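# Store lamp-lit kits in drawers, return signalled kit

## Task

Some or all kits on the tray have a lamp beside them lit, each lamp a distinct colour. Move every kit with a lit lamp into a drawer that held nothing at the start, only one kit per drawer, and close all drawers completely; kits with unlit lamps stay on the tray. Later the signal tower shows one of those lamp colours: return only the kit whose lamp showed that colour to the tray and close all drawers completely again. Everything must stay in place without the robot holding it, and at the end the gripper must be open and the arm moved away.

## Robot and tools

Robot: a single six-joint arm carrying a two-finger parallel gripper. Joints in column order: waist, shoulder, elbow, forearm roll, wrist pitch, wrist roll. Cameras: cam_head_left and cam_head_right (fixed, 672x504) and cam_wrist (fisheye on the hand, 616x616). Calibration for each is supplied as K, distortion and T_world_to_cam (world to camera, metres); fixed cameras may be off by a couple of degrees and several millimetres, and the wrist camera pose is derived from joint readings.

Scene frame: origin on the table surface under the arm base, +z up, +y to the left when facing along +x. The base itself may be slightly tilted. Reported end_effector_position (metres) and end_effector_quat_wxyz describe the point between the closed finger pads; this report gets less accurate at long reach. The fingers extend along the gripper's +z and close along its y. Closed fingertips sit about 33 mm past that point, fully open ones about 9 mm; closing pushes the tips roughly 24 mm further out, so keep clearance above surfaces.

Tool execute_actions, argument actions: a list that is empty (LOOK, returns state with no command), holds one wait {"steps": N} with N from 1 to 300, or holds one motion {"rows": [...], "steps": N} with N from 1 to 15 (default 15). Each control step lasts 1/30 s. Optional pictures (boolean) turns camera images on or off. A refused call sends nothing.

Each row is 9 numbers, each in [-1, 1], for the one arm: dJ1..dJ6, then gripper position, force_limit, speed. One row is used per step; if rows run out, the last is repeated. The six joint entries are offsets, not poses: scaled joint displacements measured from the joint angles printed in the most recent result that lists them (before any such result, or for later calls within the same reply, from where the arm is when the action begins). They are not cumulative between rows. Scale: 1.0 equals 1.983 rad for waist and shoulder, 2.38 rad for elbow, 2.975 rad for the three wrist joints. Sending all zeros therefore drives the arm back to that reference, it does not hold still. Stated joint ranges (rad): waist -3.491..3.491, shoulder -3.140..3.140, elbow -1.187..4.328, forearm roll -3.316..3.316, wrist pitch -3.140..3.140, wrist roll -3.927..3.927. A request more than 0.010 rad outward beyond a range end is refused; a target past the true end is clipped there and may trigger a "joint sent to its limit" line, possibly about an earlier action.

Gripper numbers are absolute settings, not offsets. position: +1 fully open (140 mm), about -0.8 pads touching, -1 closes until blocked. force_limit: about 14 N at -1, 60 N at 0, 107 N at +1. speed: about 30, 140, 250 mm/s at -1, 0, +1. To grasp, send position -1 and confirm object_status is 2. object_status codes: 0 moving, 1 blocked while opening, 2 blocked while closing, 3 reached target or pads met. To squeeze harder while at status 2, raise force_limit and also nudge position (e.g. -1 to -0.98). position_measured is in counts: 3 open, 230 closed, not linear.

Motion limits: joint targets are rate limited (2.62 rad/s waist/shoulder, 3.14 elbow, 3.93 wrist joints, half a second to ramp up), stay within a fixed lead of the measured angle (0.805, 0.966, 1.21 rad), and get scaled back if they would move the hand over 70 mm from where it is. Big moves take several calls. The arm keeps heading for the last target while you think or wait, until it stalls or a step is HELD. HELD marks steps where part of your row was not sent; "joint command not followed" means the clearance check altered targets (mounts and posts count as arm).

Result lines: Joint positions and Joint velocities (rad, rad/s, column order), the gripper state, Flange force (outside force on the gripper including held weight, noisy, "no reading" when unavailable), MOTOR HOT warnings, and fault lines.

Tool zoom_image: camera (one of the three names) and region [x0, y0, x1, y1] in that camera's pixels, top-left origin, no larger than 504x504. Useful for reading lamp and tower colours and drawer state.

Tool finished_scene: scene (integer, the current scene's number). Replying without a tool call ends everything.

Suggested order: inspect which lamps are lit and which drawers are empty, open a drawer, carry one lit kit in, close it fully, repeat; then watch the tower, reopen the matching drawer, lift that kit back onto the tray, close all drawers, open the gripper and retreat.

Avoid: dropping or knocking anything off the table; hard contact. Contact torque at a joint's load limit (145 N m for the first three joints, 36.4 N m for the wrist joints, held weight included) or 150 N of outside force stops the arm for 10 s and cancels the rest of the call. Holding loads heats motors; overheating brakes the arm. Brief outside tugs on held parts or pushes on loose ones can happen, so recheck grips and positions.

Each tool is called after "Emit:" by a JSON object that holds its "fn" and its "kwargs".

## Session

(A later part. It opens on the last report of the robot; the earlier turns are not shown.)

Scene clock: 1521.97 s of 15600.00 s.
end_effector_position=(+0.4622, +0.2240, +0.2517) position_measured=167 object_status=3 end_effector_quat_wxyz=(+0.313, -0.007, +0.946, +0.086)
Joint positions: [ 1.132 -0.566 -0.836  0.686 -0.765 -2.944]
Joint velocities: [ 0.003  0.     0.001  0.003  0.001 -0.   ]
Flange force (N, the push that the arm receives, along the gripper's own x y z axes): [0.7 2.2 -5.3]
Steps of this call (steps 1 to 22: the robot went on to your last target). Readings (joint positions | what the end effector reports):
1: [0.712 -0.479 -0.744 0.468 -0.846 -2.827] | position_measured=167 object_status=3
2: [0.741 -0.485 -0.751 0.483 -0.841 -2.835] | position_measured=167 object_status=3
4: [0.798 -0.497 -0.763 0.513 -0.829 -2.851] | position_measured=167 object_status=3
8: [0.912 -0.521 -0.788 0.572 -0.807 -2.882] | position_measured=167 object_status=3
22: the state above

Emit:
{"fn": "execute_actions", "kwargs": {"actions": [{"rows":[[0,0.05,0,0,0,0,-0.3,0.3,0],[0,0.05,0,0,0,0,-0.3,0.3,0],[0,0.05,0,0,0,0,-0.3,0.3,0],[0,0.1008,0,0,0,0,-0.3,0.3,0]],"steps":15}], "pictures": false}}

Emit:
{"fn": "execute_actions", "kwargs": {"actions": [{"steps":4}]}}

Emit:
{"fn": "execute_actions", "kwargs": {"actions": [{"rows":[[-0.0033,0.0031,0.0021,-0.0003,0.0015,0.0018,-0.3,0.3,0],[-0.0066,0.0062,0.0042,-0.0007,0.0031,0.0036,-0.3,0.3,0],[-0.0095,0.009,0.0061,-0.001,0.0044,0.0052,-0.3,0.3,0],[-0.0123,0.0117,0.008,-0.0014,0.0058,0.0068,-0.3,0.3,0],[-0.0152,0.0144,0.0098,-0.0017,0.0071,0.0084,-0.3,0.3,0],[-0.0236,0.0225,0.0154,-0.0027,0.0109,0.0132,-0.3,0.3,0],[-0.0316,0.0306,0.0212,-0.0038,0.0146,0.018,-0.3,0.3,0],[-0.0395,0.0388,0.0271,-0.0051,0.018,0.0228,-0.3,0.3,0],[-0.047,0.0468,0.0331,-0.0064,0.0212,0.0276,-0.3,0.3,0],[-0.0544,0.0549,0.0392,-0.0078,0.0243,0.0324,-0.3,0.3,0],[-0.0614,0.063,0.0454,-0.0093,0.0271,0.0372,-0.3,0.3,0],[-0.0682,0.071,0.0517,-0.0109,0.0298,0.042,-0.3,0.3,0],[-0.0747,0.079,0.0581,-0.0125,0.0323,0.0468,-0.3,0.3,0],[-0.0785,0.0838,0.062,-0.0136,0.0337,0.0497,-0.3,0.3,0],[-0.081,0.087,0.0646,-0.0143,0.0346,0.0516,-0.3,0.3,0]],"steps":15}], "pictures": false}}

Emit:
{"fn": "execute_actions", "kwargs": {"actions": [{"steps":8}], "pictures": false}}

Emit:
{"fn": "execute_actions", "kwargs": {"actions": [{"rows":[[-0.0025,0.0032,0.0026,-0.0008,0.0008,0.0019,-0.3,0.3,0],[-0.0061,0.0079,0.0066,-0.0019,0.0021,0.0048,-0.3,0.3,0],[-0.012,0.0157,0.0133,-0.0038,0.004,0.0096,-0.3,0.3,0],[-0.0177,0.0235,0.0201,-0.0058,0.0058,0.0144,-0.3,0.3,0],[-0.0232,0.0313,0.027,-0.0079,0.0074,0.0191,-0.3,0.3,0],[-0.0285,0.0391,0.034,-0.01,0.0089,0.0238,-0.3,0.3,0],[-0.0336,0.0467,0.0411,-0.0122,0.0102,0.0285,-0.3,0.3,0],[-0.0385,0.0544,0.0483,-0.0144,0.0113,0.0331,-0.3,0.3,0],[-0.0423,0.0605,0.054,-0.0162,0.0121,0.0369,-0.3,0.3,0],[-0.0455,0.0658,0.0592,-0.0179,0.0127,0.04,-0.3,0.3,0],[-0.0478,0.0696,0.0629,-0.0191,0.0131,0.0423,-0.3,0.3,0],[-0.0496,0.0726,0.0659,-0.0201,0.0134,0.0441,-0.3,0.3,0],[-0.0509,0.0749,0.0681,-0.0208,0.0136,0.0455,-0.3,0.3,0],[-0.0522,0.0771,0.0703,-0.0215,0.0138,0.0469,-0.3,0.3,0]],"steps":15}], "pictures": false}}

Emit:
{"fn": "execute_actions", "kwargs": {"actions": [{"steps":7}], "pictures": false}}

Emit:
{"fn": "execute_actions", "kwargs": {"actions": [{"rows":[[-0.0007,0.0011,0.0011,-0.0004,0.0001,0.0007,-0.3,0.3,0],[-0.0007,0.0011,0.0011,-0.0004,0.0001,0.0007,-0.3,0.3,0],[-0.0013,0.0023,0.0023,-0.0007,0.0002,0.0014,-0.3,0.3,0],[-0.0013,0.0023,0.0023,-0.0007,0.0002,0.0014,-0.3,0.3,0],[-0.0019,0.0034,0.0034,-0.0011,0.0003,0.0021,-0.3,0.3,0],[-0.0019,0.0034,0.0034,-0.0011,0.0003,0.0021,-0.3,0.3,0],[-0.0026,0.0045,0.0045,-0.0015,0.0004,0.0028,-0.3,0.3,0]],"steps":13}], "pictures": false}}

Scene clock: 1545.03 s of 15600.00 s.
end_effector_position=(+0.4553, +0.2204, +0.1689) position_measured=167 object_status=3 end_effector_quat_wxyz=(+0.259, -0.033, +0.965, +0.009)
Joint positions: [ 1.132 -0.366 -0.836  0.686 -0.765 -2.944]
Joint velocities: [-0.001  0.003  0.001  0.001  0.001 -0.   ]
Flange force (N, the push that the arm receives, along the gripper's own x y z axes): [-0.1 0.4 -3.8]
Steps of this call (steps 1 to 30: the robot went on to your last target; steps 31 to 90: nothing new was sent; then 19.57 s passed at rest; steps 91 to 105: all 15 steps of this action). Readings (joint positions | what the end effector reports):
91: [1.132 -0.566 -0.836 0.686 -0.765 -2.944] | position_measured=167 object_status=3
92: [1.132 -0.563 -0.836 0.686 -0.765 -2.944] | position_measured=167 object_status=3
94: [1.132 -0.539 -0.836 0.686 -0.765 -2.944] | position_measured=167 object_status=3
98: [1.132 -0.434 -0.836 0.686 -0.765 -2.944] | position_measured=167 object_status=3
105: the state above

Scene clock: 1545.17 s of 15600.00 s.
end_effector_position=(+0.4553, +0.2204, +0.1688) position_measured=167 object_status=3 end_effector_quat_wxyz=(+0.259, -0.033, +0.965, +0.009)
Joint positions: [ 1.132 -0.366 -0.836  0.686 -0.765 -2.944]
Joint velocities: [ 0.     0.001 -0.     0.     0.     0.001]
Flange force (N, the push that the arm receives, along the gripper's own x y z axes): [-0.5 0.8 -4.8]
Steps of this call (steps 1 to 4: the robot went on to your last target). Readings (joint positions | what the end effector reports):
1: [1.132 -0.366 -0.836 0.686 -0.765 -2.944] | position_measured=167 object_status=3
2: [1.132 -0.366 -0.836 0.686 -0.765 -2.944] | position_measured=167 object_status=3
4: the state above
camera_calibration (this result's frames):
cam_wrist: T_world_to_cam=[[-0.134345, 0.987648, -0.0806464, -0.13119], [0.655955, 0.149636, 0.739819, -0.44873], [0.742748, 0.0464907, -0.667955, -0.0420298], [0, 0, 0, 1]] pos_world=[0.307939, 0.19867, 0.293325]

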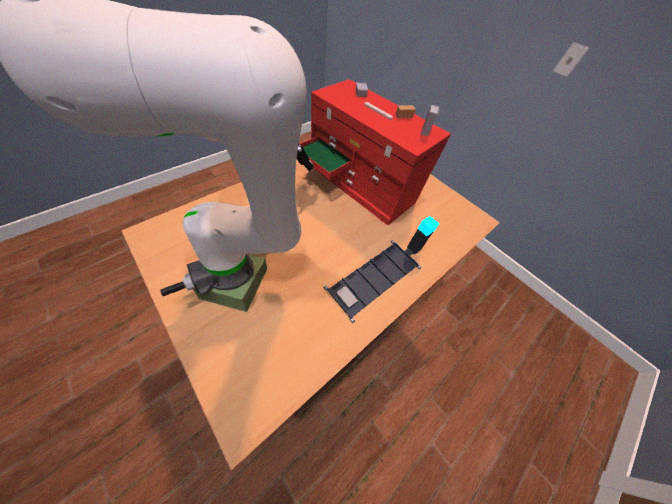

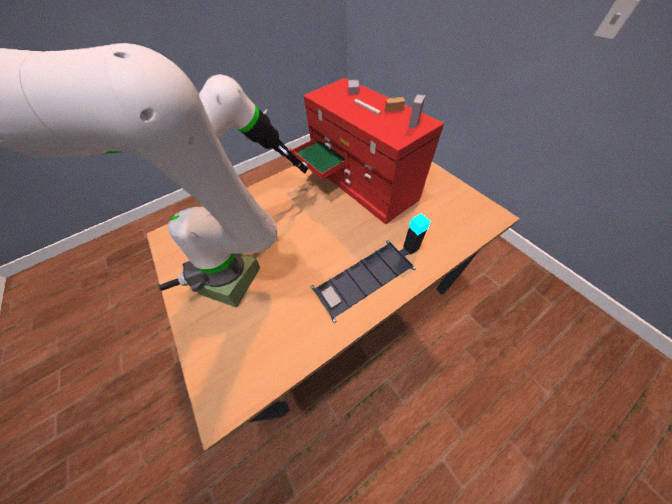

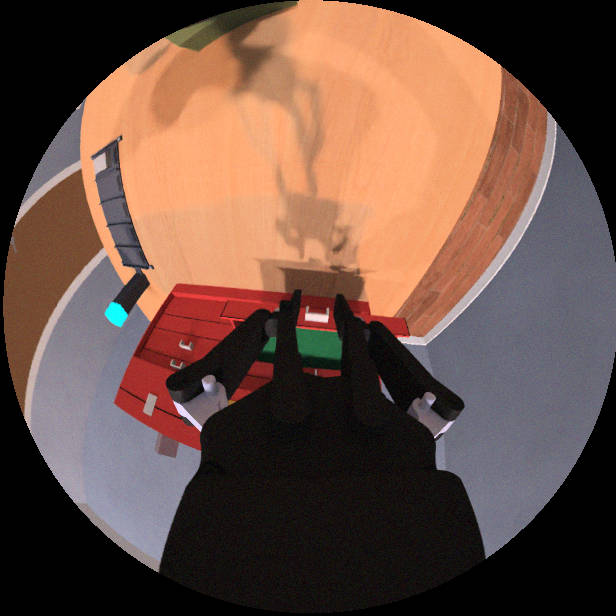

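Scene clock: 1545.67 s of 15600.00 s.
end_effector_position=(+0.5099, +0.2250, +0.1691) position_measured=167 object_status=3 end_effector_quat_wxyz=(+0.258, -0.033, +0.965, +0.009)
Joint positions: [ 1.002 -0.232 -0.719  0.655 -0.68  -2.824]
Joint velocities: [-0.36   0.425  0.401 -0.122  0.213  0.378]
Flange force (N, the push that the arm receives, along the gripper's own x y z axes): [-4.1 2.2 -1.1]
Steps of this call (steps 1 to 15: all 15 steps of this action). Readings (joint positions | what the end effector reports):
1: [1.131 -0.366 -0.836 0.686 -0.765 -2.944] | position_measured=167 object_status=3
2: [1.129 -0.364 -0.835 0.686 -0.763 -2.942] | position_measured=167 object_status=3
4: [1.121 -0.356 -0.828 0.684 -0.757 -2.935] | position_measured=167 object_status=3
8: [1.093 -0.329 -0.806 0.679 -0.738 -2.911] | position_measured=167 object_status=3
15: the state above

Scene clock: 1545.93 s of 15600.00 s.
end_effector_position=(+0.5257, +0.2260, +0.1688) position_measured=167 object_status=3 end_effector_quat_wxyz=(+0.259, -0.033, +0.965, +0.009)
Joint positions: [ 0.971 -0.194 -0.683  0.644 -0.662 -2.79 ]
Joint velocities: [-0.001  0.003  0.002  0.001  0.001  0.002]
Flange force (N, the push that the arm receives, along the gripper's own x y z axes): [-1.1 1.0 -4.8]
Steps of this call (steps 1 to 8: the robot went on to your last target). Readings (joint positions | what the end effector reports):
1: [0.991 -0.218 -0.706 0.651 -0.673 -2.812] | position_measured=167 object_status=3
2: [0.982 -0.207 -0.695 0.648 -0.668 -2.802] | position_measured=167 object_status=3
4: [0.973 -0.196 -0.684 0.644 -0.663 -2.792] | position_measured=167 object_status=3
8: the state above

Scene clock: 1546.43 s of 15600.00 s.
end_effector_position=(+0.5874, +0.2310, +0.1689) position_measured=167 object_status=3 end_effector_quat_wxyz=(+0.259, -0.033, +0.965, +0.009)
Joint positions: [ 0.873 -0.051 -0.527  0.584 -0.622 -2.66 ]
Joint velocities: [-0.116  0.194  0.227 -0.092  0.031  0.177]
Flange force (N, the push that the arm receives, along the gripper's own x y z axes): [-3.5 3.2 2.9]
Steps of this call (steps 1 to 15: all 15 steps of this action). Readings (joint positions | what the end effector reports):
1: [0.971 -0.194 -0.683 0.644 -0.662 -2.790] | position_measured=167 object_status=3
2: [0.969 -0.191 -0.680 0.643 -0.661 -2.788] | position_measured=167 object_status=3
4: [0.960 -0.180 -0.669 0.639 -0.656 -2.777] | position_measured=167 object_status=3
8: [0.927 -0.133 -0.620 0.620 -0.641 -2.735] | position_measured=167 object_status=3
15: the state above

Scene clock: 1546.67 s of 15600.00 s.
end_effector_position=(+0.5916, +0.2313, +0.1689) position_measured=167 object_status=3 end_effector_quat_wxyz=(+0.259, -0.033, +0.965, +0.009)
Joint positions: [ 0.868 -0.041 -0.516  0.58  -0.621 -2.651]
Joint velocities: [-0.001  0.002  0.002 -0.001  0.     0.001]
Flange force (N, the push that the arm receives, along the gripper's own x y z axes): [-2.2 1.0 -4.0]
Steps of this call (steps 1 to 7: the robot went on to your last target). Readings (joint positions | what the end effector reports):
1: [0.870 -0.045 -0.521 0.582 -0.621 -2.655] | position_measured=167 object_status=3
2: [0.869 -0.043 -0.518 0.581 -0.621 -2.652] | position_measured=167 object_status=3
4: [0.868 -0.041 -0.516 0.580 -0.621 -2.651] | position_measured=167 object_status=3
7: the state above

Scene clock: 1547.10 s of 15600.00 s.
end_effector_position=(+0.5955, +0.2317, +0.1688) position_measured=167 object_status=3 end_effector_quat_wxyz=(+0.258, -0.033, +0.965, +0.009)
Joint positions: [ 0.863 -0.032 -0.505  0.575 -0.62  -2.642]
Joint velocities: [ 0.     0.001  0.001 -0.001  0.     0.001]
Flange force (N, the push that the arm receives, along the gripper's own x y z axes): [11.8 -1.2 -21.6]
Steps of this call (steps 1 to 13: all 13 steps of this action). Readings (joint positions | what the end effector reports):
1: [0.868 -0.041 -0.515 0.580 -0.621 -2.651] | position_measured=167 object_status=3
2: [0.867 -0.040 -0.514 0.579 -0.621 -2.650] | position_measured=167 object_status=3
4: [0.866 -0.038 -0.512 0.578 -0.620 -2.648] | position_measured=167 object_status=3
8: [0.864 -0.034 -0.507 0.576 -0.620 -2.644] | position_measured=167 object_status=3
13: the state above

Shut. Retreat.

Emit:
{"fn": "execute_actions", "kwargs": {"actions": [{"rows":[[0.0137,-0.0227,-0.022,0.0071,-0.0025,-0.0138,-0.3,0.3,0],[0.0137,-0.0227,-0.022,0.0071,-0.0025,-0.0138,-0.3,0.3,0],[0.0137,-0.0227,-0.022,0.0071,-0.0025,-0.0138,-0.3,0.3,0],[0.029,-0.0458,-0.0433,0.0136,-0.0064,-0.0278,-0.3,0.3,0],[0.029,-0.0458,-0.0433,0.0136,-0.0064,-0.0278,-0.3,0.3,0],[0.029,-0.0458,-0.0433,0.0136,-0.0064,-0.0278,-0.3,0.3,0],[0.055,-0.082,-0.075,0.023,-0.014,-0.05,-0.3,0.3,0],[0.055,-0.082,-0.075,0.023,-0.014,-0.05,-0.3,0.3,0],[0.055,-0.082,-0.075,0.023,-0.014,-0.05,-0.3,0.3,0],[0.135,-0.2,-0.138,0.037,-0.06,-0.1,-0.3,0.3,0]],"steps":15}], "pictures": false}}

Emit:
{"fn": "execute_actions", "kwargs": {"actions": [{"steps":15}]}}

Emit:
{"fn": "zoom_image", "kwargs": {"camera": "cam_head_right", "region": [290, 70, 450, 230]}}

Scene clock: 1553.83 s of 15600.00 s.
end_effector_position=(+0.4915, +0.2250, +0.1849) position_measured=167 object_status=3 end_effector_quat_wxyz=(+0.267, -0.028, +0.963, +0.018)
Joint positions: [ 1.049 -0.309 -0.754  0.662 -0.72  -2.863]
Joint velocities: [ 0.673 -0.997 -0.653  0.188 -0.646 -0.628]
Flange force (N, the push that the arm receives, along the gripper's own x y z axes): [5.9 0.7 -15.0]
Steps of this call (steps 1 to 15: the robot went on to your last target; steps 16 to 90: nothing new was sent; then 3.23 s passed at rest; steps 91 to 105: all 15 steps of this action). Readings (joint positions | what the end effector reports):
91: [0.863 -0.032 -0.505 0.575 -0.620 -2.642] | position_measured=167 object_status=3
92: [0.864 -0.035 -0.508 0.576 -0.620 -2.645] | position_measured=167 object_status=3
94: [0.878 -0.057 -0.534 0.587 -0.623 -2.665] | position_measured=167 object_status=3
98: [0.917 -0.118 -0.603 0.614 -0.638 -2.721] | position_measured=167 object_status=3
105: the state above

Scene clock: 1554.33 s of 15600.00 s.
end_effector_position=(+0.4580, +0.2117, +0.1944) position_measured=167 object_status=3 end_effector_quat_wxyz=(+0.274, -0.021, +0.961, +0.018)
Joint positions: [ 1.13  -0.429 -0.833  0.685 -0.798 -2.94 ]
Joint velocities: [-0.     0.    -0.    -0.001  0.    -0.   ]
Flange force (N, the push that the arm receives, along the gripper's own x y z axes): [-1.0 1.9 -4.0]
Steps of this call (steps 1 to 15: the robot went on to your last target). Readings (joint positions | what the end effector reports):
1: [1.071 -0.341 -0.775 0.668 -0.741 -2.883] | position_measured=167 object_status=3
2: [1.089 -0.368 -0.793 0.674 -0.759 -2.901] | position_measured=167 object_status=3
4: [1.116 -0.408 -0.820 0.681 -0.785 -2.927] | position_measured=167 object_status=3
8: [1.130 -0.428 -0.833 0.685 -0.798 -2.940] | position_measured=167 object_status=3
15: the state above
camera_calibration (this result's frames):
cam_wrist: T_world_to_cam=[[-0.114051, 0.99167, -0.0598638, -0.134435], [0.635667, 0.11915, 0.762713, -0.456853], [0.763492, 0.0489345, -0.643961, -0.0412482], [0, 0, 0, 1]] pos_world=[0.306567, 0.189767, 0.313838]

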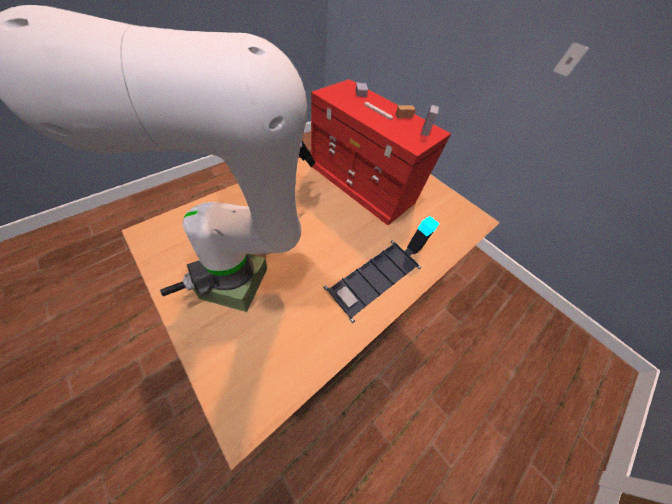

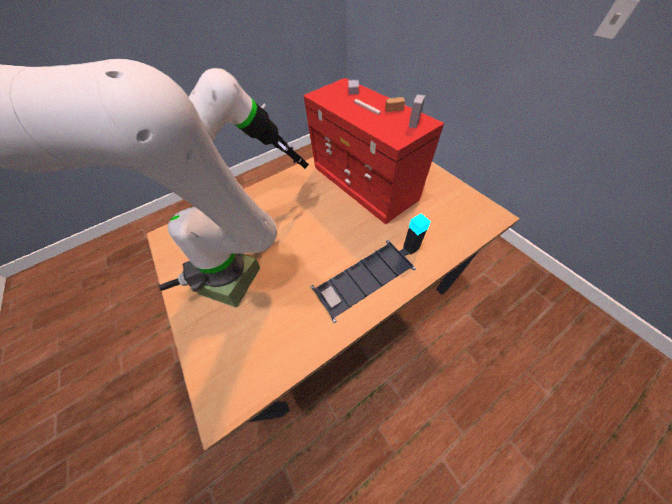

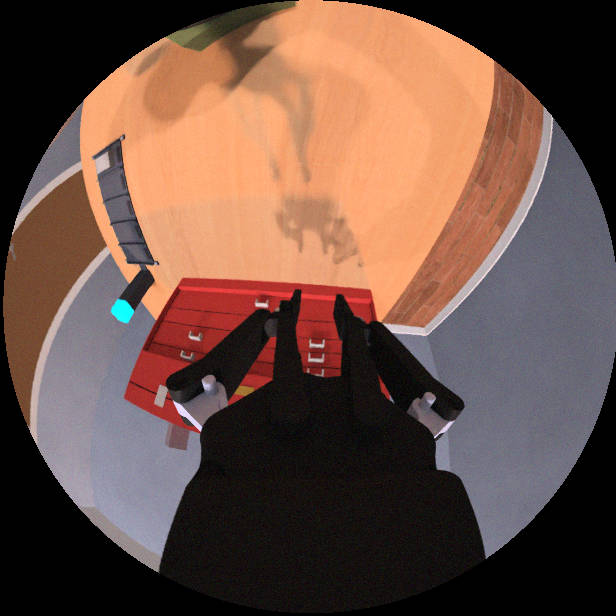

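Region (290, 70, 450, 230) of cam_head_right's 672x504 image, scaled by 3.150, with more detail than that image has.

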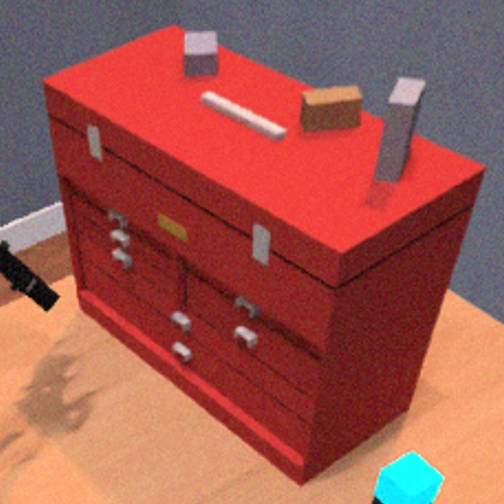

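Emit:
{"fn": "finished_scene", "kwargs": {"scene": 1}}

The scene is finished: the task was done.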